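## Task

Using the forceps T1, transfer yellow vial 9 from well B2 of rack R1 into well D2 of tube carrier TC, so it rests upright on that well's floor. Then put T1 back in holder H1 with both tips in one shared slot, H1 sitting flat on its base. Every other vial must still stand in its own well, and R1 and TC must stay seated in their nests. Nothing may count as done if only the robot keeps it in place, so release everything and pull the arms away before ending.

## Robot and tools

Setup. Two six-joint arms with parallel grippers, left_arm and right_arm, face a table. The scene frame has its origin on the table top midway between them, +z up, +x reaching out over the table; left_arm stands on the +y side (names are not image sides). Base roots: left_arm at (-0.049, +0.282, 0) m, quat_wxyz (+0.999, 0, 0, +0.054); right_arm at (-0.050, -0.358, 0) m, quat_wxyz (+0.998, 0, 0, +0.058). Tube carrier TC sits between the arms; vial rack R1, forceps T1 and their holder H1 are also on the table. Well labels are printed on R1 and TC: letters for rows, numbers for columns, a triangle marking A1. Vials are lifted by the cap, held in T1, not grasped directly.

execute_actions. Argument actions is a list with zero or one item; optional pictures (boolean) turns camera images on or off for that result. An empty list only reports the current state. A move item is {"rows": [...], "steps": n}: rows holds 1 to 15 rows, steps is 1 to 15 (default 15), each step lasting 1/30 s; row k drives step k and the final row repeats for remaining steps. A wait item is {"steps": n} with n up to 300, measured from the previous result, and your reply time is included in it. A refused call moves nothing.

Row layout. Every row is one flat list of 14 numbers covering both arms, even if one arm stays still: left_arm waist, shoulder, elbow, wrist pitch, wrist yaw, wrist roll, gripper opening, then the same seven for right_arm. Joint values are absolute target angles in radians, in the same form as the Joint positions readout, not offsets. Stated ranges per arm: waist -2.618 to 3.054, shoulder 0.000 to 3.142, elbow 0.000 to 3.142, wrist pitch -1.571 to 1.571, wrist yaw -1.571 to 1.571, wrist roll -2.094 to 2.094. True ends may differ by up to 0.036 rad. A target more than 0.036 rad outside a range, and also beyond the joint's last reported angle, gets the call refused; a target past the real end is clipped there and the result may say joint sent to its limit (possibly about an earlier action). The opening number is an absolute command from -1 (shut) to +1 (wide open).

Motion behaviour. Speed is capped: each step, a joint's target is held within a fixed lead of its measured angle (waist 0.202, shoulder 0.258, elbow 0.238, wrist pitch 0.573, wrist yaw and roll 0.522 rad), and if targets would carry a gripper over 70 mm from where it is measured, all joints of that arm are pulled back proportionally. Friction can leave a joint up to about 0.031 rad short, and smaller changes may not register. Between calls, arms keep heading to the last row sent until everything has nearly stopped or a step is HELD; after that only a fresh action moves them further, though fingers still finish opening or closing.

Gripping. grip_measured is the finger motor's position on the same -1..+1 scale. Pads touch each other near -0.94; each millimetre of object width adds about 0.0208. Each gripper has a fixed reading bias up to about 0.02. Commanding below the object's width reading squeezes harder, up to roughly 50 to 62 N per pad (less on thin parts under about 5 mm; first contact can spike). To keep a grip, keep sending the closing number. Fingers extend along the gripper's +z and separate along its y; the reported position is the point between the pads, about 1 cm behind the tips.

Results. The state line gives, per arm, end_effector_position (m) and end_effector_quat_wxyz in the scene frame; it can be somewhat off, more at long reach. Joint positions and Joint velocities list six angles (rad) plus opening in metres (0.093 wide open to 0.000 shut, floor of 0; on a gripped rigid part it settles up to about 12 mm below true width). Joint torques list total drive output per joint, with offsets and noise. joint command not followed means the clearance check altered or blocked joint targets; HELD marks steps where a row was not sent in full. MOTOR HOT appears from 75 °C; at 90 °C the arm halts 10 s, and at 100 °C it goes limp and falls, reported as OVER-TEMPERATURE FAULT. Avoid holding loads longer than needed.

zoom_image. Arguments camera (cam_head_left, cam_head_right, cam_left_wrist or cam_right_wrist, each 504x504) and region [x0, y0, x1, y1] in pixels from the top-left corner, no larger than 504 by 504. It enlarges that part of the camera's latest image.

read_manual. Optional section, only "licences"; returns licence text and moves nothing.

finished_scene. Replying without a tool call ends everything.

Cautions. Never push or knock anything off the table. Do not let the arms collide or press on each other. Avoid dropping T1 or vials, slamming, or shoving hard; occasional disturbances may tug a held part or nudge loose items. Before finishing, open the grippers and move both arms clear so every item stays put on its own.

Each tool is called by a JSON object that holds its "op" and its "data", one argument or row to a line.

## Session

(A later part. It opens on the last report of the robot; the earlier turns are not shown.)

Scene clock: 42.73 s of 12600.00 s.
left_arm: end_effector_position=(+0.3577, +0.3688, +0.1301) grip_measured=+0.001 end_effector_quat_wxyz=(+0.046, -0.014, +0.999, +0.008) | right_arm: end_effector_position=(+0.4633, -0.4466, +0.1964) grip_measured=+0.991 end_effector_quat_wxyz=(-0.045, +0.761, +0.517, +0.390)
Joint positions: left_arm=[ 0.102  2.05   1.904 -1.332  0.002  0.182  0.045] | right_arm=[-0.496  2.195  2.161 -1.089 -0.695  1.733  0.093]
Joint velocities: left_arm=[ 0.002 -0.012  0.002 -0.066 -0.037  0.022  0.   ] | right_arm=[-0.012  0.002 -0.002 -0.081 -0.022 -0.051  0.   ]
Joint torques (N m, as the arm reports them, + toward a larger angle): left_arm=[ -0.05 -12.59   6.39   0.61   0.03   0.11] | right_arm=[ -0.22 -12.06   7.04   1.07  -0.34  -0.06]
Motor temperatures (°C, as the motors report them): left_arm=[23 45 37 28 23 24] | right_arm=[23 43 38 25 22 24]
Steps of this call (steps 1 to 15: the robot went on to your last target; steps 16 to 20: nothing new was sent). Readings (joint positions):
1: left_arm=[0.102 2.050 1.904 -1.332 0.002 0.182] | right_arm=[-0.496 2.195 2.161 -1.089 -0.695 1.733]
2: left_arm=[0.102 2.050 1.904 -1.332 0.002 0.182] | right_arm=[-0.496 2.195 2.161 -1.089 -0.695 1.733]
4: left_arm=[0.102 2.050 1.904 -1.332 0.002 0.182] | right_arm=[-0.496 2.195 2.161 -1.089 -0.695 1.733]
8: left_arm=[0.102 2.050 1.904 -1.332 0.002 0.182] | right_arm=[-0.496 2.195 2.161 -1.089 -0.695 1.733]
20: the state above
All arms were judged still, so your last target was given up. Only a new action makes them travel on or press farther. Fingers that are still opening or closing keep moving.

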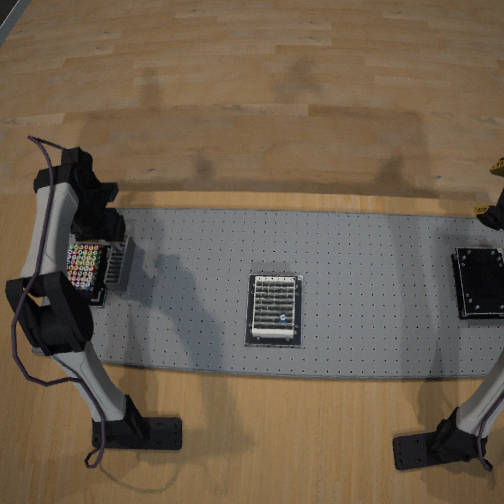

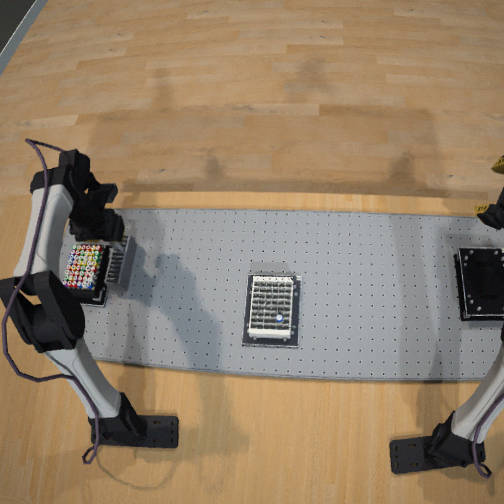

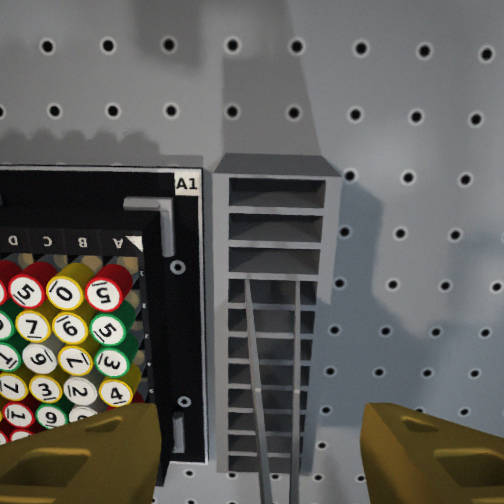

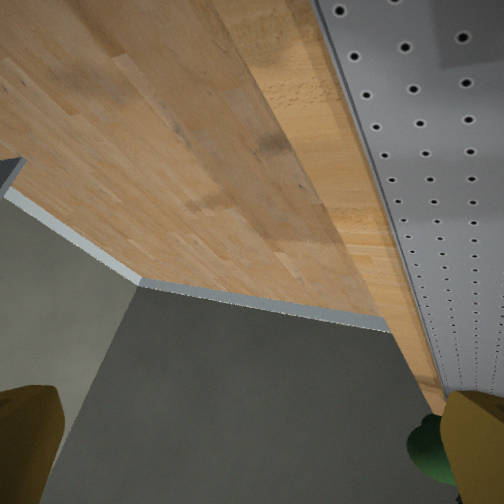

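{"op": "execute_actions", "data": {
  "actions": [
    {"rows": [[0.086,2.05,1.89,-1.32,0,0.19,-0.4,-0.496,2.195,2.161,-1.089,-0.695,1.733,1],[0.086,2.05,1.89,-1.32,0,0.19,-0.4,-0.496,2.195,2.161,-1.089,-0.695,1.733,1],[0.086,2.05,1.89,-1.32,0,0.19,-0.4,-0.496,2.195,2.161,-1.089,-0.695,1.733,1],[0.086,2.05,1.89,-1.32,0,0.19,-0.4,-0.496,2.195,2.161,-1.089,-0.695,1.733,1],[0.086,2.05,1.89,-1.32,0,0.19,-0.4,-0.496,2.195,2.161,-1.089,-0.695,1.733,1],[0.086,2.05,1.89,-1.32,0,0.19,-0.4,-0.496,2.195,2.161,-1.089,-0.695,1.733,1],[0.086,2.05,1.89,-1.32,0,0.19,-0.4,-0.496,2.195,2.161,-1.089,-0.695,1.733,1],[0.086,2.05,1.89,-1.32,0,0.19,-0.6,-0.496,2.195,2.161,-1.089,-0.695,1.733,1],[0.086,2.05,1.89,-1.32,0,0.19,-0.6,-0.496,2.195,2.161,-1.089,-0.695,1.733,1],[0.086,2.05,1.89,-1.32,0,0.19,-0.6,-0.496,2.195,2.161,-1.089,-0.695,1.733,1],[0.086,2.05,1.89,-1.32,0,0.19,-0.76,-0.496,2.195,2.161,-1.089,-0.695,1.733,1]], "steps": 15}
  ],
  "pictures": false
}}

{"op": "execute_actions", "data": {
  "actions": [
    {"steps": 15}
  ]
}}

Scene clock: 48.27 s of 12600.00 s.
left_arm: end_effector_position=(+0.3582, +0.3661, +0.1301) grip_measured=-0.758 end_effector_quat_wxyz=(+0.046, -0.011, +0.999, +0.008) | right_arm: end_effector_position=(+0.4633, -0.4466, +0.1964) grip_measured=+0.991 end_effector_quat_wxyz=(-0.045, +0.761, +0.517, +0.390)
Joint positions: left_arm=[ 0.096  2.05   1.904 -1.332  0.002  0.182  0.009] | right_arm=[-0.496  2.195  2.161 -1.089 -0.695  1.733  0.093]
Joint velocities: left_arm=[-0.002 -0.007  0.007 -0.081  0.007  0.022 -0.   ] | right_arm=[ 0.002 -0.002  0.002 -0.051 -0.022 -0.081 -0.   ]
Joint torques (N m, as the arm reports them, + toward a larger angle): left_arm=[ -1.2  -12.64   6.56   0.65   0.03   0.08] | right_arm=[ -0.08 -11.8    6.74   1.07  -0.37  -0.04]
Motor temperatures (°C, as the motors report them): left_arm=[23 46 37 28 23 24] | right_arm=[23 44 38 25 22 24]
Steps of this call (steps 1 to 90: nothing new was sent; then 2.03 s passed at rest; steps 91 to 105: all 15 steps of this action). Readings (joint positions):
91: left_arm=[0.102 2.050 1.904 -1.332 0.002 0.182] | right_arm=[-0.496 2.195 2.161 -1.089 -0.695 1.733]
92: left_arm=[0.101 2.050 1.904 -1.332 0.002 0.182] | right_arm=[-0.496 2.195 2.161 -1.089 -0.695 1.733]
94: left_arm=[0.098 2.050 1.904 -1.332 0.002 0.182] | right_arm=[-0.496 2.195 2.161 -1.089 -0.695 1.733]
98: left_arm=[0.096 2.050 1.904 -1.332 0.002 0.182] | right_arm=[-0.496 2.195 2.161 -1.089 -0.695 1.733]
105: the state above

Scene clock: 48.77 s of 12600.00 s.
left_arm: end_effector_position=(+0.3582, +0.3661, +0.1301) grip_measured=-0.758 end_effector_quat_wxyz=(+0.046, -0.011, +0.999, +0.008) | right_arm: end_effector_position=(+0.4633, -0.4466, +0.1964) grip_measured=+0.991 end_effector_quat_wxyz=(-0.045, +0.761, +0.517, +0.390)
Joint positions: left_arm=[ 0.096  2.05   1.904 -1.332  0.002  0.182  0.009] | right_arm=[-0.496  2.195  2.161 -1.089 -0.695  1.733  0.093]
Joint velocities: left_arm=[-0.007  0.007  0.012 -0.007  0.007  0.022 -0.   ] | right_arm=[-0.007 -0.002 -0.022 -0.007 -0.007 -0.022  0.   ]
Joint torques (N m, as the arm reports them, + toward a larger angle): left_arm=[ -1.29 -12.55   6.41   0.61   0.04   0.07] | right_arm=[ -0.15 -11.7    6.76   1.05  -0.38  -0.05]
Motor temperatures (°C, as the motors report them): left_arm=[23 46 37 28 23 24] | right_arm=[23 44 38 25 22 24]
Steps of this call (steps 1 to 15: the robot went on to your last target). Readings (joint positions):
1: left_arm=[0.096 2.050 1.904 -1.332 0.002 0.182] | right_arm=[-0.496 2.195 2.161 -1.089 -0.695 1.733]
2: left_arm=[0.096 2.050 1.904 -1.332 0.002 0.182] | right_arm=[-0.496 2.195 2.161 -1.089 -0.695 1.733]
4: left_arm=[0.096 2.050 1.904 -1.332 0.002 0.182] | right_arm=[-0.496 2.195 2.161 -1.089 -0.695 1.733]
8: left_arm=[0.096 2.050 1.904 -1.332 0.002 0.182] | right_arm=[-0.496 2.195 2.161 -1.089 -0.695 1.733]
15: the state above
All arms were judged still, so your last target was given up. Only a new action makes them travel on or press farther. Fingers that are still opening or closing keep moving.

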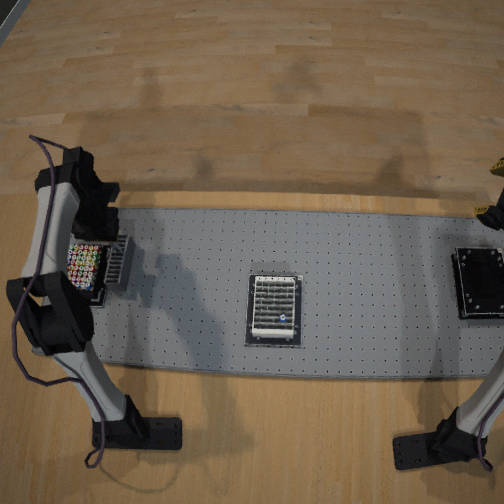

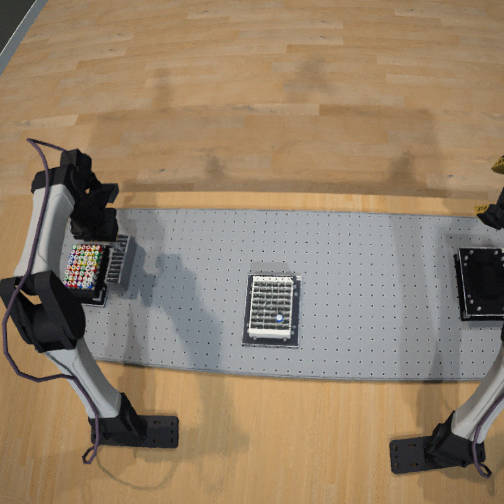

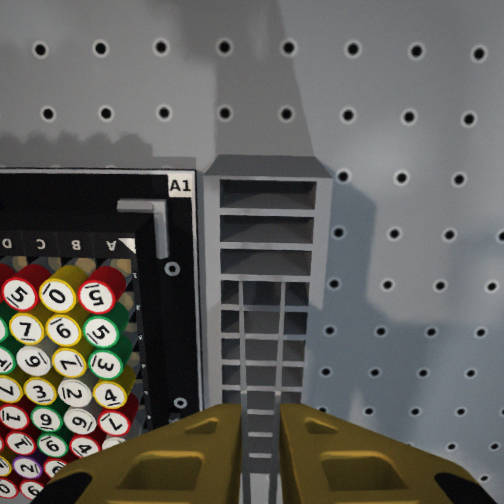

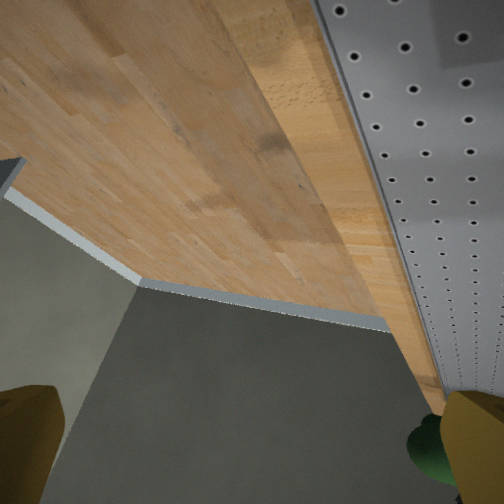

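{"op": "execute_actions", "data": {
  "actions": [
    {"rows": [[0.09,2.05,1.89,-1.32,0,0.19,-0.82,-0.496,2.195,2.161,-1.089,-0.695,1.733,1],[0.09,2.05,1.89,-1.32,0,0.19,-0.87,-0.496,2.195,2.161,-1.089,-0.695,1.733,1],[0.09,2.05,1.89,-1.32,0,0.19,-0.87,-0.496,2.195,2.161,-1.089,-0.695,1.733,1],[0.09,2.05,1.89,-1.32,0,0.19,-0.87,-0.496,2.195,2.161,-1.089,-0.695,1.733,1],[0.09,2.05,1.89,-1.32,0,0.19,-0.87,-0.496,2.195,2.161,-1.089,-0.695,1.733,1],[0.09,2.045,1.95,-1.36,0,0.19,-0.87,-0.496,2.195,2.161,-1.089,-0.695,1.733,1],[0.09,2.045,1.95,-1.36,0,0.19,-0.87,-0.496,2.195,2.161,-1.089,-0.695,1.733,1],[0.09,2.045,1.95,-1.36,0,0.19,-0.87,-0.496,2.195,2.161,-1.089,-0.695,1.733,1],[0.09,2.04,2.01,-1.41,0,0.19,-0.87,-0.496,2.195,2.161,-1.089,-0.695,1.733,1],[0.09,2.04,2.01,-1.41,0,0.19,-0.87,-0.496,2.195,2.161,-1.089,-0.695,1.733,1],[0.09,2.04,2.01,-1.41,0,0.19,-0.87,-0.496,2.195,2.161,-1.089,-0.695,1.733,1],[0.09,2.035,2.08,-1.465,0,0.19,-0.87,-0.496,2.195,2.161,-1.089,-0.695,1.733,1]], "steps": 15}
  ],
  "pictures": false
}}

{"op": "execute_actions", "data": {
  "actions": [
    {"rows": [[0.09,2.035,2.08,-1.465,0,0.19,-0.87,-0.496,2.195,2.161,-1.089,-0.695,1.733,1],[0.09,2.035,2.08,-1.465,0,0.19,-0.87,-0.496,2.195,2.161,-1.089,-0.695,1.733,1],[0.09,2.035,2.08,-1.465,0,0.19,-0.87,-0.496,2.195,2.161,-1.089,-0.695,1.733,1],[0.09,2.015,2.11,-1.49,0,0.19,-0.87,-0.496,2.195,2.161,-1.089,-0.695,1.733,1],[0.09,2.015,2.11,-1.49,0,0.19,-0.87,-0.496,2.195,2.161,-1.089,-0.695,1.733,1],[0.09,2.015,2.11,-1.49,0,0.19,-0.87,-0.496,2.195,2.161,-1.089,-0.695,1.733,1],[0.09,1.995,2.14,-1.515,0,0.19,-0.87,-0.496,2.195,2.161,-1.089,-0.695,1.733,1]], "steps": 15}
  ],
  "pictures": false
}}

{"op": "execute_actions", "data": {
  "actions": [
    {"steps": 15}
  ]
}}

Scene clock: 58.37 s of 12600.00 s.
left_arm: end_effector_position=(+0.3640, +0.3675, +0.1684) grip_measured=-0.866 end_effector_quat_wxyz=(+0.071, -0.011, +0.997, +0.014) | right_arm: end_effector_position=(+0.4633, -0.4466, +0.1964) grip_measured=+0.991 end_effector_quat_wxyz=(-0.045, +0.761, +0.517, +0.390)
Joint positions: left_arm=[ 0.096  2.049  2.05  -1.428  0.001  0.183  0.004] | right_arm=[-0.496  2.195  2.161 -1.089 -0.695  1.733  0.093]
Joint velocities: left_arm=[-0.027 -0.11   0.286 -0.168 -0.095 -0.051  0.   ] | right_arm=[-0.002  0.002  0.002 -0.007  0.007 -0.022  0.   ]
Joint torques (N m, as the arm reports them, + toward a larger angle): left_arm=[ -0.81 -13.22   8.58   0.53   0.06   0.11] | right_arm=[ -0.13 -11.82   6.93   1.04  -0.35  -0.02]
Motor temperatures (°C, as the motors report them): left_arm=[23 47 37 28 23 24] | right_arm=[23 45 38 25 22 24]
Steps of this call (steps 1 to 90: nothing new was sent; then 6.10 s passed at rest; steps 91 to 105: all 15 steps of this action). Readings (joint positions):
91: left_arm=[0.096 2.050 1.904 -1.332 0.002 0.182] | right_arm=[-0.496 2.195 2.161 -1.089 -0.695 1.733]
92: left_arm=[0.096 2.050 1.904 -1.332 0.002 0.182] | right_arm=[-0.496 2.195 2.161 -1.089 -0.695 1.733]
94: left_arm=[0.096 2.050 1.904 -1.332 0.001 0.183] | right_arm=[-0.496 2.195 2.161 -1.089 -0.695 1.733]
98: left_arm=[0.096 2.051 1.920 -1.341 0.001 0.183] | right_arm=[-0.496 2.195 2.161 -1.089 -0.695 1.733]
105: the state above

Scene clock: 58.87 s of 12600.00 s.
left_arm: end_effector_position=(+0.3566, +0.3660, +0.2036) grip_measured=-0.866 end_effector_quat_wxyz=(+0.095, -0.011, +0.995, +0.018) | right_arm: end_effector_position=(+0.4633, -0.4466, +0.1964) grip_measured=+0.991 end_effector_quat_wxyz=(-0.045, +0.761, +0.517, +0.390)
Joint positions: left_arm=[ 0.096  2.005  2.123 -1.496  0.001  0.183  0.004] | right_arm=[-0.496  2.195  2.161 -1.089 -0.695  1.733  0.093]
Joint velocities: left_arm=[-0.012  0.017  0.007  0.037 -0.022 -0.066 -0.001] | right_arm=[ 0.007 -0.012 -0.017 -0.037 -0.022 -0.007  0.   ]
Joint torques (N m, as the arm reports them, + toward a larger angle): left_arm=[ -0.98 -12.68   8.91   0.6   -0.01   0.08] | right_arm=[ -0.2  -11.65   6.66   1.02  -0.36  -0.06]
Motor temperatures (°C, as the motors report them): left_arm=[23 47 37 28 23 24] | right_arm=[23 45 38 25 22 24]
Steps of this call (steps 1 to 15: all 15 steps of this action). Readings (joint positions):
1: left_arm=[0.096 2.045 2.058 -1.433 0.001 0.183] | right_arm=[-0.496 2.195 2.161 -1.089 -0.695 1.733]
2: left_arm=[0.096 2.043 2.062 -1.437 0.001 0.183] | right_arm=[-0.496 2.195 2.161 -1.089 -0.695 1.733]
4: left_arm=[0.096 2.041 2.069 -1.447 0.001 0.183] | right_arm=[-0.496 2.195 2.161 -1.089 -0.695 1.733]
8: left_arm=[0.096 2.035 2.099 -1.475 0.001 0.183] | right_arm=[-0.496 2.195 2.161 -1.089 -0.695 1.733]
15: the state above

Scene clock: 59.37 s of 12600.00 s.
left_arm: end_effector_position=(+0.3550, +0.3657, +0.2033) grip_measured=-0.866 end_effector_quat_wxyz=(+0.091, -0.011, +0.996, +0.018) | right_arm: end_effector_position=(+0.4633, -0.4466, +0.1964) grip_measured=+0.991 end_effector_quat_wxyz=(-0.045, +0.761, +0.517, +0.390)
Joint positions: left_arm=[ 0.096  2.005  2.123 -1.503  0.001  0.183  0.004] | right_arm=[-0.496  2.195  2.161 -1.089 -0.695  1.733  0.093]
Joint velocities: left_arm=[-0.007 -0.012  0.012  0.066 -0.051 -0.022 -0.   ] | right_arm=[-0.002 -0.007  0.002  0.022  0.007 -0.022  0.   ]
Joint torques (N m, as the arm reports them, + toward a larger angle): left_arm=[ -0.94 -12.73   8.74   0.58   0.08   0.1 ] | right_arm=[ -0.07 -11.78   6.86   0.99  -0.36  -0.09]
Motor temperatures (°C, as the motors report them): left_arm=[23 47 37 28 23 24] | right_arm=[23 45 38 25 22 24]
Steps of this call (steps 1 to 15: the robot went on to your last target). Readings (joint positions):
1: left_arm=[0.096 2.005 2.123 -1.498 0.001 0.183] | right_arm=[-0.496 2.195 2.161 -1.089 -0.695 1.733]
2: left_arm=[0.096 2.005 2.123 -1.499 0.001 0.183] | right_arm=[-0.496 2.195 2.161 -1.089 -0.695 1.733]
4: left_arm=[0.096 2.005 2.123 -1.501 0.001 0.183] | right_arm=[-0.496 2.195 2.161 -1.089 -0.695 1.733]
8: left_arm=[0.096 2.005 2.123 -1.502 0.001 0.183] | right_arm=[-0.496 2.195 2.161 -1.089 -0.695 1.733]
15: the state above
All arms were judged still, so your last target was given up. Only a new action makes them travel on or press farther. Fingers that are still opening or closing keep moving.

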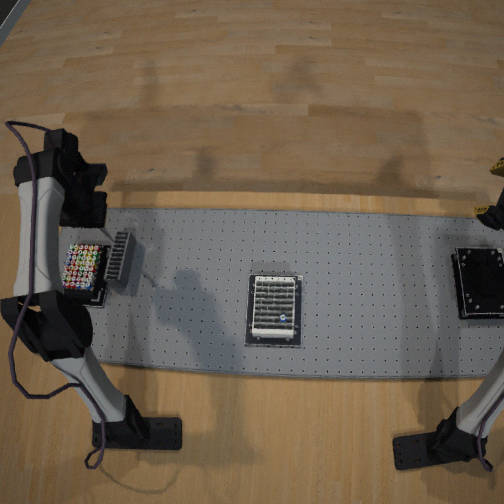

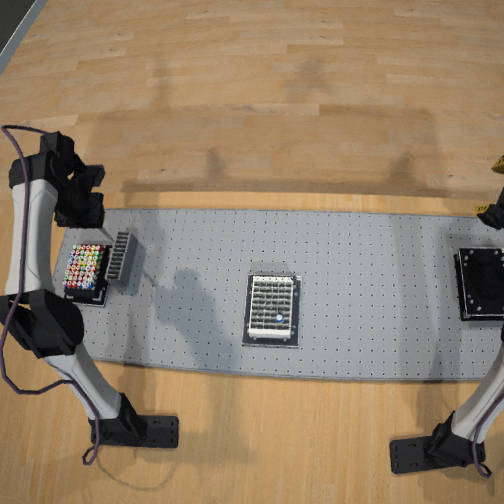

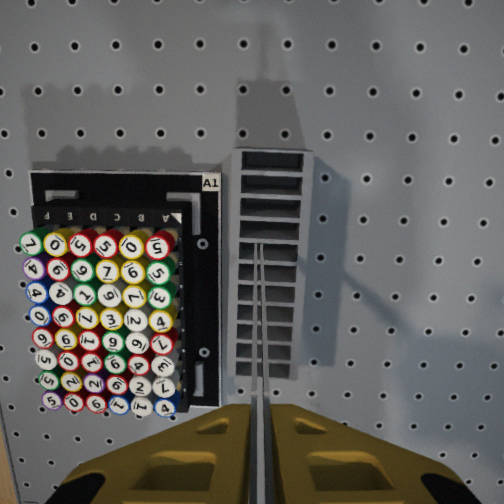

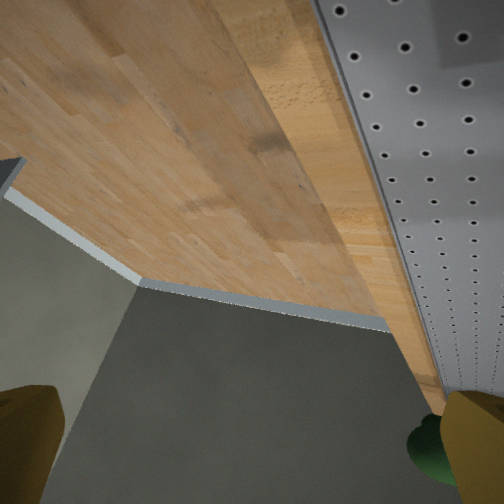

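{"op": "execute_actions", "data": {
  "actions": [
    {"rows": [[0.14,2.0,2.14,-1.515,0,0.05,-0.87,-0.496,2.195,2.161,-1.089,-0.695,1.733,1],[0.14,2.0,2.14,-1.515,0,0.05,-0.87,-0.496,2.195,2.161,-1.089,-0.695,1.733,1],[0.14,2.0,2.14,-1.515,0,0.05,-0.87,-0.496,2.195,2.161,-1.089,-0.695,1.733,1],[0.19,2.02,2.16,-1.53,0,-0.1,-0.87,-0.496,2.195,2.161,-1.089,-0.695,1.733,1],[0.19,2.02,2.16,-1.53,0,-0.1,-0.87,-0.496,2.195,2.161,-1.089,-0.695,1.733,1],[0.19,2.02,2.16,-1.53,0,-0.1,-0.87,-0.496,2.195,2.161,-1.089,-0.695,1.733,1],[0.24,2.04,2.18,-1.545,0,-0.25,-0.87,-0.496,2.195,2.161,-1.089,-0.695,1.733,1],[0.24,2.04,2.18,-1.545,0,-0.25,-0.87,-0.496,2.195,2.161,-1.089,-0.695,1.733,1],[0.24,2.04,2.18,-1.545,0,-0.25,-0.87,-0.496,2.195,2.161,-1.089,-0.695,1.733,1],[0.278,2.06,2.195,-1.565,0,-0.41,-0.87,-0.496,2.195,2.161,-1.089,-0.695,1.733,1]], "steps": 15}
  ],
  "pictures": false
}}

{"op": "execute_actions", "data": {
  "actions": [
    {"steps": 25}
  ]
}}

Scene clock: 68.87 s of 12600.00 s.
left_arm: end_effector_position=(+0.3357, +0.4399, +0.1961) grip_measured=-0.866 end_effector_quat_wxyz=(+0.075, -0.348, +0.935, +0.003) | right_arm: end_effector_position=(+0.4633, -0.4466, +0.1964) grip_measured=+0.991 end_effector_quat_wxyz=(-0.045, +0.761, +0.517, +0.390)
Joint positions: left_arm=[ 0.281  2.054  2.173 -1.538 -0.    -0.323  0.004] | right_arm=[-0.496  2.195  2.161 -1.089 -0.695  1.733  0.093]
Joint velocities: left_arm=[-0.007  0.061  0.002 -0.081 -0.007 -0.535 -0.   ] | right_arm=[ 0.002  0.002 -0.046  0.066 -0.066 -0.037 -0.001]
Joint torques (N m, as the arm reports them, + toward a larger angle): left_arm=[ -0.78 -12.18   9.21   0.52   0.03  -0.03] | right_arm=[  0.11 -11.68   6.67   1.02  -0.33  -0.03]
Motor temperatures (°C, as the motors report them): left_arm=[23 48 38 28 23 24] | right_arm=[23 46 38 25 22 24]
joint sent to its limit (left arm) — the command would take joint 4 (wrist pitch) past its lower limit, so that joint was sent only as far as its limit.
Steps of this call (steps 1 to 90: nothing new was sent; then 6.00 s passed at rest; steps 91 to 105: all 15 steps of this action). Readings (joint positions):
91: left_arm=[0.099 2.005 2.123 -1.503 0.002 0.163] | right_arm=[-0.496 2.195 2.161 -1.089 -0.695 1.733]
92: left_arm=[0.105 2.005 2.123 -1.503 0.003 0.142] | right_arm=[-0.496 2.195 2.161 -1.089 -0.695 1.733]
94: left_arm=[0.127 2.006 2.127 -1.506 0.004 0.087] | right_arm=[-0.496 2.195 2.161 -1.089 -0.695 1.733]
98: left_arm=[0.200 2.019 2.150 -1.519 0.004 -0.069] | right_arm=[-0.496 2.195 2.161 -1.089 -0.695 1.733]
105: the state above

Scene clock: 69.70 s of 12600.00 s.
left_arm: end_effector_position=(+0.3337, +0.4391, +0.1946) grip_measured=-0.866 end_effector_quat_wxyz=(+0.069, -0.384, +0.921, -0.000) | right_arm: end_effector_position=(+0.4633, -0.4466, +0.1964) grip_measured=+0.991 end_effector_quat_wxyz=(-0.045, +0.761, +0.517, +0.390)
Joint positions: left_arm=[ 0.281  2.057  2.173 -1.548 -0.    -0.402  0.004] | right_arm=[-0.496  2.195  2.161 -1.089 -0.695  1.733  0.093]
Joint velocities: left_arm=[ 0.012 -0.012  0.007  0.007 -0.037 -0.022 -0.   ] | right_arm=[-0.027 -0.007 -0.017  0.051 -0.081 -0.022  0.001]
Joint torques (N m, as the arm reports them, + toward a larger angle): left_arm=[ -0.86 -12.01   9.34   0.48   0.03  -0.09] | right_arm=[ -0.15 -11.76   7.02   1.03  -0.37  -0.07]
Motor temperatures (°C, as the motors report them): left_arm=[23 48 38 28 23 24] | right_arm=[23 47 38 25 22 24]
joint sent to its limit (left arm) — the command would take joint 4 (wrist pitch) past its lower limit, so that joint was sent only as far as its limit.
Steps of this call (steps 1 to 25: the robot went on to your last target). Readings (joint positions):
1: left_arm=[0.281 2.056 2.173 -1.540 -0.000 -0.339] | right_arm=[-0.496 2.195 2.161 -1.089 -0.695 1.733]
2: left_arm=[0.281 2.057 2.173 -1.542 -0.000 -0.352] | right_arm=[-0.496 2.195 2.161 -1.089 -0.695 1.733]
4: left_arm=[0.281 2.057 2.173 -1.544 -0.000 -0.370] | right_arm=[-0.496 2.195 2.161 -1.089 -0.695 1.733]
8: left_arm=[0.281 2.057 2.173 -1.546 -0.000 -0.389] | right_arm=[-0.496 2.195 2.161 -1.089 -0.695 1.733]
25: the state above

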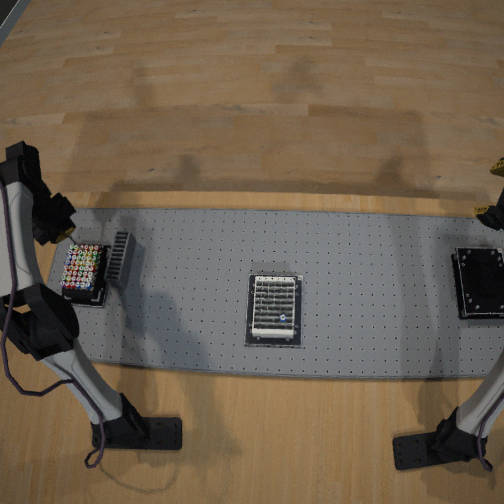

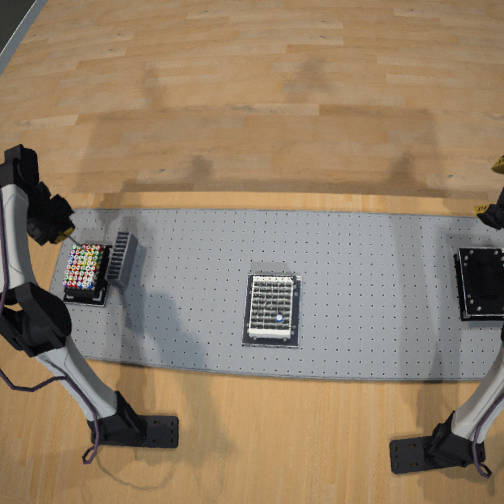

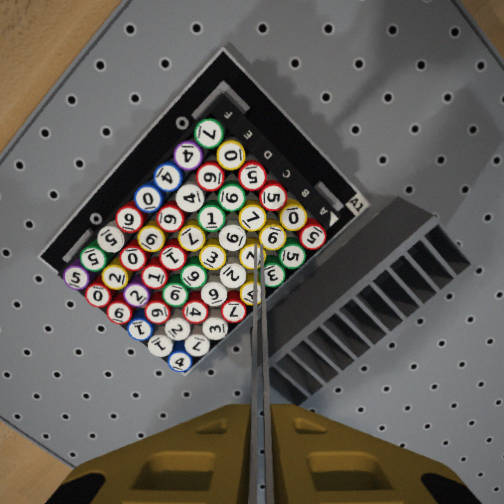

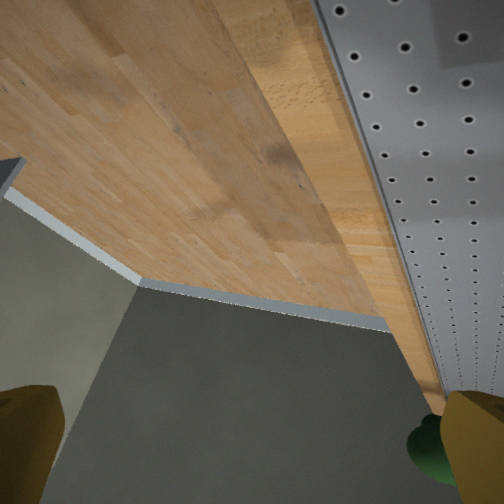

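{"op": "execute_actions", "data": {
  "actions": [
    {"rows": [[0.258,2.055,2.15,-1.53,0,-0.41,-0.82,-0.496,2.195,2.161,-1.089,-0.695,1.733,1],[0.258,2.055,2.15,-1.53,0,-0.41,-0.82,-0.496,2.195,2.161,-1.089,-0.695,1.733,1],[0.258,2.055,2.15,-1.53,0,-0.41,-0.82,-0.496,2.195,2.161,-1.089,-0.695,1.733,1],[0.258,2.055,2.15,-1.53,0,-0.41,-0.79,-0.496,2.195,2.161,-1.089,-0.695,1.733,1],[0.258,2.055,2.15,-1.53,0,-0.41,-0.79,-0.496,2.195,2.161,-1.089,-0.695,1.733,1],[0.258,2.05,2.10,-1.50,0,-0.41,-0.775,-0.496,2.195,2.161,-1.089,-0.695,1.733,1]], "steps": 15}
  ],
  "pictures": false
}}

{"op": "execute_actions", "data": {
  "actions": [
    {"steps": 20}
  ]
}}

Scene clock: 75.87 s of 12600.00 s.
left_arm: end_effector_position=(+0.3335, +0.4325, +0.1809) grip_measured=-0.776 end_effector_quat_wxyz=(+0.056, -0.378, +0.924, -0.001) | right_arm: end_effector_position=(+0.4633, -0.4466, +0.1964) grip_measured=+0.991 end_effector_quat_wxyz=(-0.045, +0.761, +0.517, +0.390)
Joint positions: left_arm=[ 0.266  2.053  2.113 -1.519 -0.    -0.402  0.008] | right_arm=[-0.496  2.195  2.161 -1.089 -0.695  1.733  0.093]
Joint velocities: left_arm=[-0.002 -0.022 -0.007 -0.007 -0.051 -0.007  0.   ] | right_arm=[ 0.007 -0.012 -0.007  0.007  0.022  0.007 -0.001]
Joint torques (N m, as the arm reports them, + toward a larger angle): left_arm=[ -1.18 -12.71   6.28   0.69  -0.01  -0.01] | right_arm=[ -0.07 -11.74   6.91   1.03  -0.36  -0.07]
Motor temperatures (°C, as the motors report them): left_arm=[23 48 38 28 23 24] | right_arm=[23 47 39 26 22 24]
joint sent to its limit (left arm) — the command would take joint 4 (wrist pitch) past its lower limit, so that joint was sent only as far as its limit.
Steps of this call (steps 1 to 15: the robot went on to your last target; steps 16 to 90: nothing new was sent; then 2.67 s passed at rest; steps 91 to 105: all 15 steps of this action). Readings (joint positions):
91: left_arm=[0.279 2.057 2.173 -1.548 -0.000 -0.402] | right_arm=[-0.496 2.195 2.161 -1.089 -0.695 1.733]
92: left_arm=[0.277 2.057 2.173 -1.547 -0.000 -0.402] | right_arm=[-0.496 2.195 2.161 -1.089 -0.695 1.733]
94: left_arm=[0.271 2.057 2.173 -1.547 -0.000 -0.402] | right_arm=[-0.496 2.195 2.161 -1.089 -0.695 1.733]
98: left_arm=[0.266 2.052 2.133 -1.529 -0.000 -0.402] | right_arm=[-0.496 2.195 2.161 -1.089 -0.695 1.733]
105: the state above

Scene clock: 76.53 s of 12600.00 s.
left_arm: end_effector_position=(+0.3343, +0.4329, +0.1810) grip_measured=-0.776 end_effector_quat_wxyz=(+0.058, -0.378, +0.924, -0.001) | right_arm: end_effector_position=(+0.4633, -0.4466, +0.1964) grip_measured=+0.991 end_effector_quat_wxyz=(-0.045, +0.761, +0.517, +0.390)
Joint positions: left_arm=[ 0.266  2.053  2.113 -1.515 -0.    -0.402  0.008] | right_arm=[-0.496  2.195  2.161 -1.089 -0.695  1.733  0.093]
Joint velocities: left_arm=[-0.017 -0.017 -0.012 -0.037  0.037 -0.022 -0.001] | right_arm=[-0.012  0.007  0.017  0.037  0.007 -0.051  0.   ]
Joint torques (N m, as the arm reports them, + toward a larger angle): left_arm=[ -1.3  -12.71   6.34   0.7    0.02  -0.08] | right_arm=[  0.28 -11.9    6.69   1.    -0.38  -0.03]
Motor temperatures (°C, as the motors report them): left_arm=[23 48 38 28 23 24] | right_arm=[23 47 39 26 22 24]
Steps of this call (steps 1 to 15: the robot went on to your last target; steps 16 to 20: nothing new was sent). Readings (joint positions):
1: left_arm=[0.266 2.053 2.113 -1.517 -0.000 -0.402] | right_arm=[-0.496 2.195 2.161 -1.089 -0.695 1.733]
2: left_arm=[0.266 2.053 2.113 -1.517 -0.000 -0.402] | right_arm=[-0.496 2.195 2.161 -1.089 -0.695 1.733]
4: left_arm=[0.266 2.053 2.113 -1.516 -0.000 -0.402] | right_arm=[-0.496 2.195 2.161 -1.089 -0.695 1.733]
8: left_arm=[0.266 2.053 2.113 -1.515 -0.000 -0.402] | right_arm=[-0.496 2.195 2.161 -1.089 -0.695 1.733]
20: the state above
All arms were judged still, so your last target was given up. Only a new action makes them travel on or press farther. Fingers that are still opening or closing keep moving.

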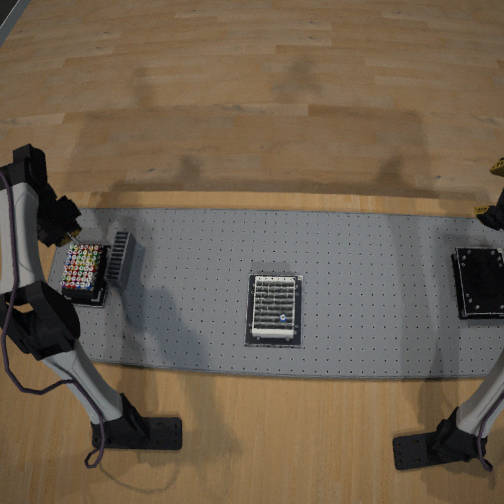

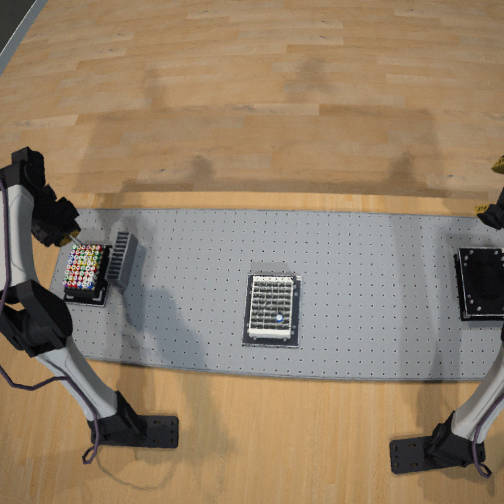

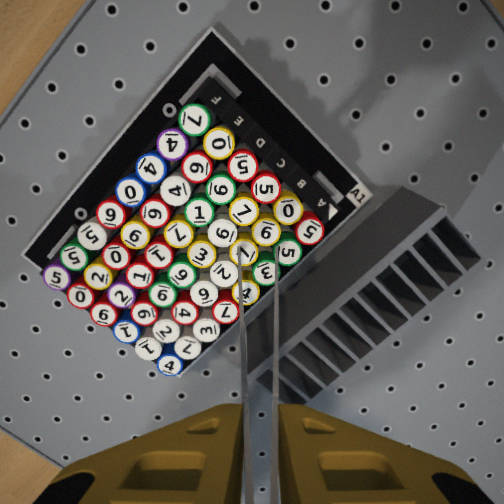

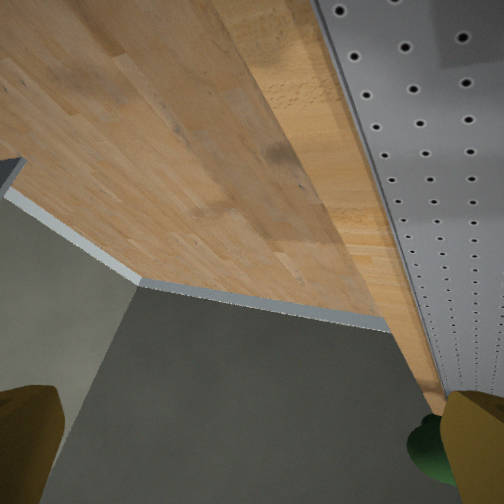

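{"op": "execute_actions", "data": {
  "actions": [
    {"rows": [[0.25,2.05,2.06,-1.46,0,-0.41,-0.775,-0.496,2.195,2.161,-1.089,-0.695,1.733,1]], "steps": 15}
  ],
  "pictures": false
}}

{"op": "execute_actions", "data": {
  "actions": [
    {"steps": 15}
  ]
}}

{"op": "zoom_image", "data": {
  "camera": "cam_left_wrist",
  "region": [160, 150, 360, 350]
}}

Scene clock: 80.63 s of 12600.00 s.
left_arm: end_effector_position=(+0.3391, +0.4317, +0.1758) grip_measured=-0.776 end_effector_quat_wxyz=(+0.064, -0.375, +0.925, -0.001) | right_arm: end_effector_position=(+0.4633, -0.4466, +0.1964) grip_measured=+0.991 end_effector_quat_wxyz=(-0.045, +0.761, +0.517, +0.390)
Joint positions: left_arm=[ 0.259  2.05   2.085 -1.478 -0.    -0.402  0.008] | right_arm=[-0.496  2.195  2.161 -1.089 -0.695  1.733  0.093]
Joint velocities: left_arm=[ 0.002 -0.002  0.007 -0.022  0.022 -0.066  0.   ] | right_arm=[-0.002  0.002 -0.017 -0.066  0.081  0.081 -0.001]
Joint torques (N m, as the arm reports them, + toward a larger angle): left_arm=[ -1.06 -12.44   5.09   0.74   0.01  -0.09] | right_arm=[ -0.21 -11.83   6.88   1.03  -0.32  -0.01]
Motor temperatures (°C, as the motors report them): left_arm=[23 48 38 28 23 24] | right_arm=[23 48 39 26 22 24]
Steps of this call (steps 1 to 90: nothing new was sent; then 0.60 s passed at rest; steps 91 to 105: all 15 steps of this action). Readings (joint positions):
91: left_arm=[0.266 2.052 2.106 -1.508 -0.000 -0.402] | right_arm=[-0.496 2.195 2.161 -1.089 -0.695 1.733]
92: left_arm=[0.265 2.050 2.098 -1.500 -0.000 -0.402] | right_arm=[-0.496 2.195 2.161 -1.089 -0.695 1.733]
94: left_arm=[0.262 2.050 2.088 -1.489 -0.000 -0.402] | right_arm=[-0.496 2.195 2.161 -1.089 -0.695 1.733]
98: left_arm=[0.259 2.050 2.085 -1.479 -0.000 -0.402] | right_arm=[-0.496 2.195 2.161 -1.089 -0.695 1.733]
105: the state above

Scene clock: 81.13 s of 12600.00 s.
left_arm: end_effector_position=(+0.3391, +0.4317, +0.1758) grip_measured=-0.776 end_effector_quat_wxyz=(+0.064, -0.375, +0.925, -0.001) | right_arm: end_effector_position=(+0.4633, -0.4466, +0.1964) grip_measured=+0.991 end_effector_quat_wxyz=(-0.045, +0.761, +0.517, +0.390)
Joint positions: left_arm=[ 0.259  2.05   2.085 -1.478 -0.    -0.402  0.008] | right_arm=[-0.496  2.195  2.161 -1.089 -0.695  1.733  0.093]
Joint velocities: left_arm=[-0.002  0.002  0.002  0.037 -0.051 -0.037 -0.001] | right_arm=[-0.012 -0.017  0.002  0.022 -0.022 -0.022 -0.001]
Joint torques (N m, as the arm reports them, + toward a larger angle): left_arm=[ -1.29 -12.34   5.18   0.73   0.    -0.06] | right_arm=[  0.04 -11.7    6.88   1.05  -0.39  -0.06]
Motor temperatures (°C, as the motors report them): left_arm=[23 49 38 28 23 24] | right_arm=[23 48 39 26 22 24]
Steps of this call (steps 1 to 15: the robot went on to your last target). Readings (joint positions):
1: left_arm=[0.259 2.050 2.085 -1.478 -0.000 -0.402] | right_arm=[-0.496 2.195 2.161 -1.089 -0.695 1.733]
2: left_arm=[0.259 2.050 2.085 -1.478 -0.000 -0.402] | right_arm=[-0.496 2.195 2.161 -1.089 -0.695 1.733]
4: left_arm=[0.259 2.050 2.085 -1.478 -0.000 -0.402] | right_arm=[-0.496 2.195 2.161 -1.089 -0.695 1.733]
8: left_arm=[0.259 2.050 2.085 -1.478 -0.000 -0.402] | right_arm=[-0.496 2.195 2.161 -1.089 -0.695 1.733]
15: the state above
All arms were judged still, so your last target was given up. Only a new action makes them travel on or press farther. Fingers that are still opening or closing keep moving.

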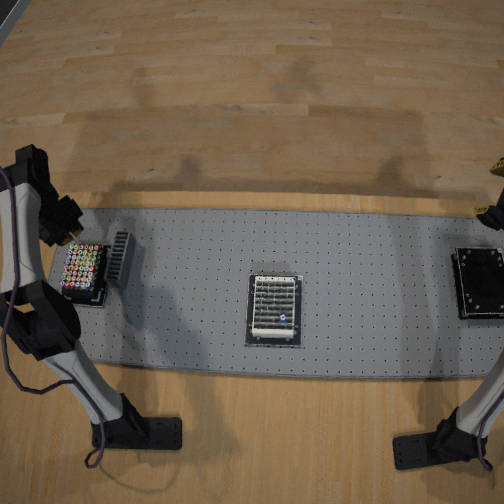

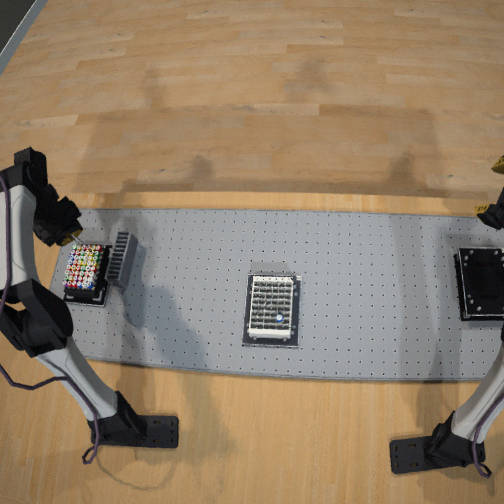

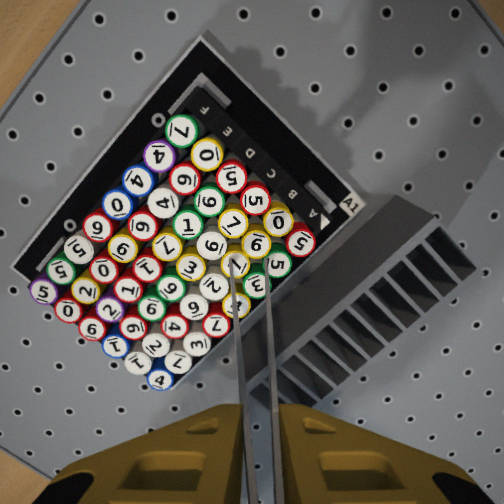

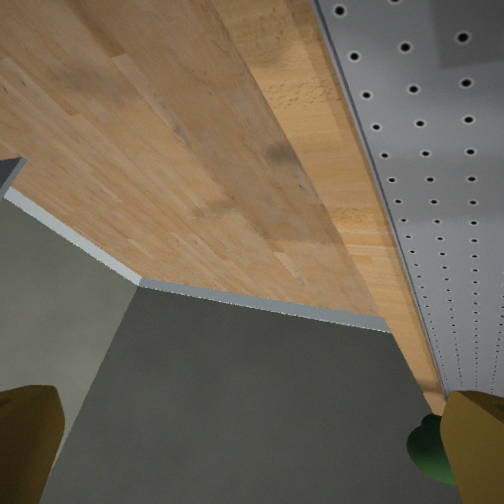

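Region (160, 150, 360, 350) of cam_left_wrist's 504x504 image, scaled by 2.520, with more detail than that image has.

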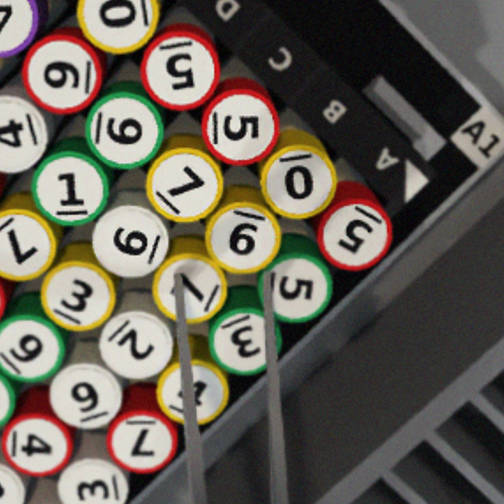

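{"op": "execute_actions", "data": {
  "actions": [
    {"rows": [[0.255,2.05,2.135,-1.50,0,-0.41,-0.785,-0.496,2.195,2.161,-1.089,-0.695,1.733,1]], "steps": 15}
  ],
  "pictures": false
}}

{"op": "execute_actions", "data": {
  "actions": [
    {"steps": 15}
  ]
}}

{"op": "zoom_image", "data": {
  "camera": "cam_left_wrist",
  "region": [160, 150, 360, 350]
}}

Scene clock: 87.83 s of 12600.00 s.
left_arm: end_effector_position=(+0.3417, +0.4327, +0.1833) grip_measured=-0.783 end_effector_quat_wxyz=(+0.074, -0.375, +0.924, -0.001) | right_arm: end_effector_position=(+0.4633, -0.4466, +0.1964) grip_measured=+0.991 end_effector_quat_wxyz=(-0.045, +0.761, +0.517, +0.390)
Joint positions: left_arm=[ 0.259  2.052  2.115 -1.487 -0.    -0.402  0.008] | right_arm=[-0.496  2.195  2.161 -1.089 -0.695  1.733  0.093]
Joint velocities: left_arm=[-0.007 -0.012 -0.007  0.022 -0.051  0.037  0.   ] | right_arm=[-0.007  0.012  0.007 -0.066  0.125  0.007 -0.001]
Joint torques (N m, as the arm reports them, + toward a larger angle): left_arm=[ -0.77 -12.47   9.21   0.51   0.02  -0.1 ] | right_arm=[ -0.14 -11.81   6.84   1.02  -0.32  -0.02]
Motor temperatures (°C, as the motors report them): left_arm=[23 49 37 28 23 24] | right_arm=[23 48 39 26 22 24]
Steps of this call (steps 1 to 90: nothing new was sent; then 3.20 s passed at rest; steps 91 to 105: all 15 steps of this action). Readings (joint positions):
91: left_arm=[0.259 2.051 2.091 -1.482 -0.000 -0.402] | right_arm=[-0.496 2.195 2.161 -1.089 -0.695 1.733]
92: left_arm=[0.259 2.052 2.099 -1.484 -0.000 -0.402] | right_arm=[-0.496 2.195 2.161 -1.089 -0.695 1.733]
94: left_arm=[0.259 2.052 2.110 -1.485 -0.000 -0.402] | right_arm=[-0.496 2.195 2.161 -1.089 -0.695 1.733]
98: left_arm=[0.259 2.052 2.115 -1.485 -0.000 -0.402] | right_arm=[-0.496 2.195 2.161 -1.089 -0.695 1.733]
105: the state above

Scene clock: 88.33 s of 12600.00 s.
left_arm: end_effector_position=(+0.3417, +0.4327, +0.1833) grip_measured=-0.783 end_effector_quat_wxyz=(+0.073, -0.375, +0.924, -0.001) | right_arm: end_effector_position=(+0.4633, -0.4466, +0.1964) grip_measured=+0.991 end_effector_quat_wxyz=(-0.045, +0.761, +0.517, +0.390)
Joint positions: left_arm=[ 0.259  2.052  2.115 -1.488 -0.    -0.402  0.008] | right_arm=[-0.496  2.195  2.161 -1.089 -0.695  1.733  0.093]
Joint velocities: left_arm=[-0.007  0.002 -0.007 -0.051  0.037 -0.051 -0.   ] | right_arm=[ 0.002 -0.007  0.002  0.022 -0.037  0.007 -0.001]
Joint torques (N m, as the arm reports them, + toward a larger angle): left_arm=[ -0.88 -12.39   9.03   0.52  -0.03  -0.05] | right_arm=[ -0.21 -11.72   6.92   1.    -0.41  -0.01]
Motor temperatures (°C, as the motors report them): left_arm=[23 49 37 28 23 24] | right_arm=[23 48 39 26 22 24]
Steps of this call (steps 1 to 15: the robot went on to your last target). Readings (joint positions):
1: left_arm=[0.259 2.052 2.115 -1.487 -0.000 -0.402] | right_arm=[-0.496 2.195 2.161 -1.089 -0.695 1.733]
2: left_arm=[0.259 2.052 2.115 -1.487 -0.000 -0.402] | right_arm=[-0.496 2.195 2.161 -1.089 -0.695 1.733]
4: left_arm=[0.259 2.052 2.115 -1.487 -0.000 -0.402] | right_arm=[-0.496 2.195 2.161 -1.089 -0.695 1.733]
8: left_arm=[0.259 2.052 2.115 -1.488 -0.000 -0.402] | right_arm=[-0.496 2.195 2.161 -1.089 -0.695 1.733]
15: the state above
All arms were judged still, so your last target was given up. Only a new action makes them travel on or press farther. Fingers that are still opening or closing keep moving.

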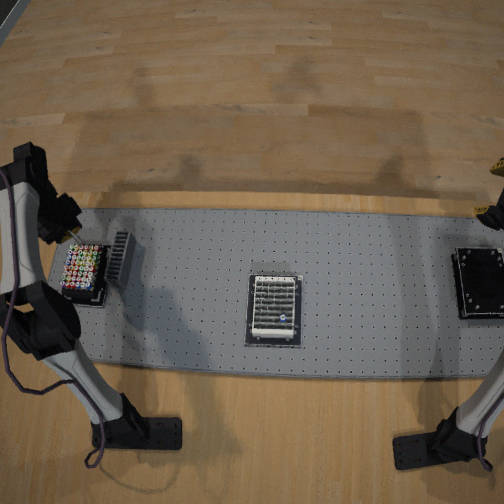

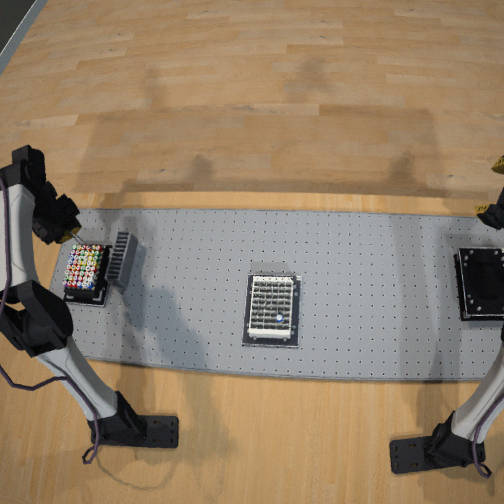

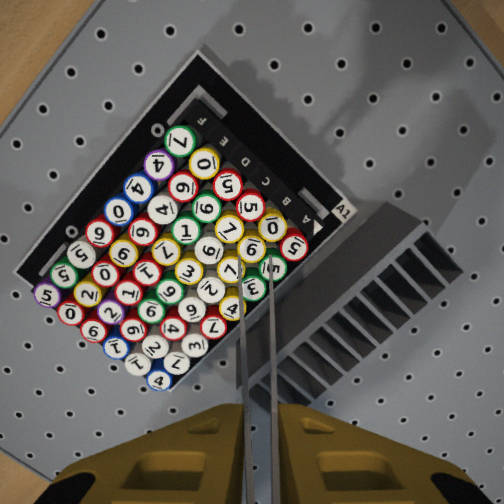

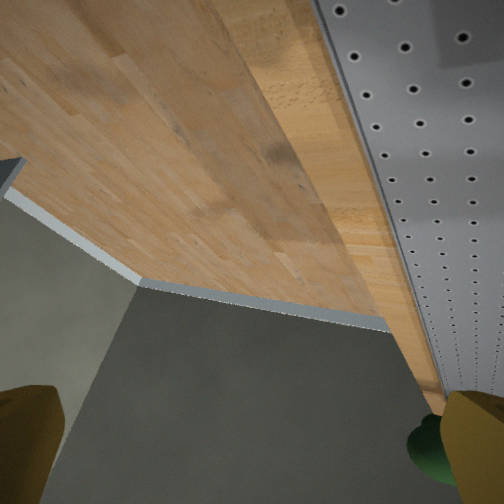

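Region (160, 150, 360, 350) of cam_left_wrist's 504x504 image, scaled by 2.520, with more detail than that image has.

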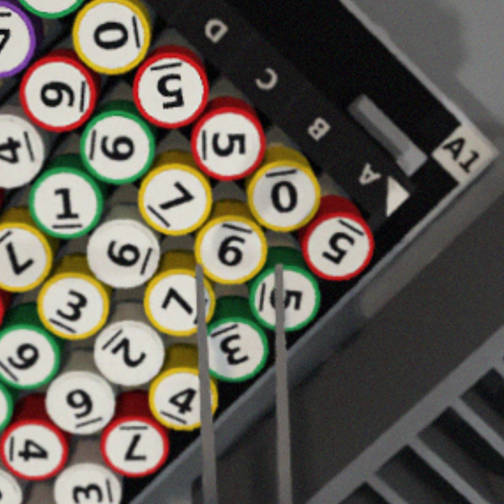

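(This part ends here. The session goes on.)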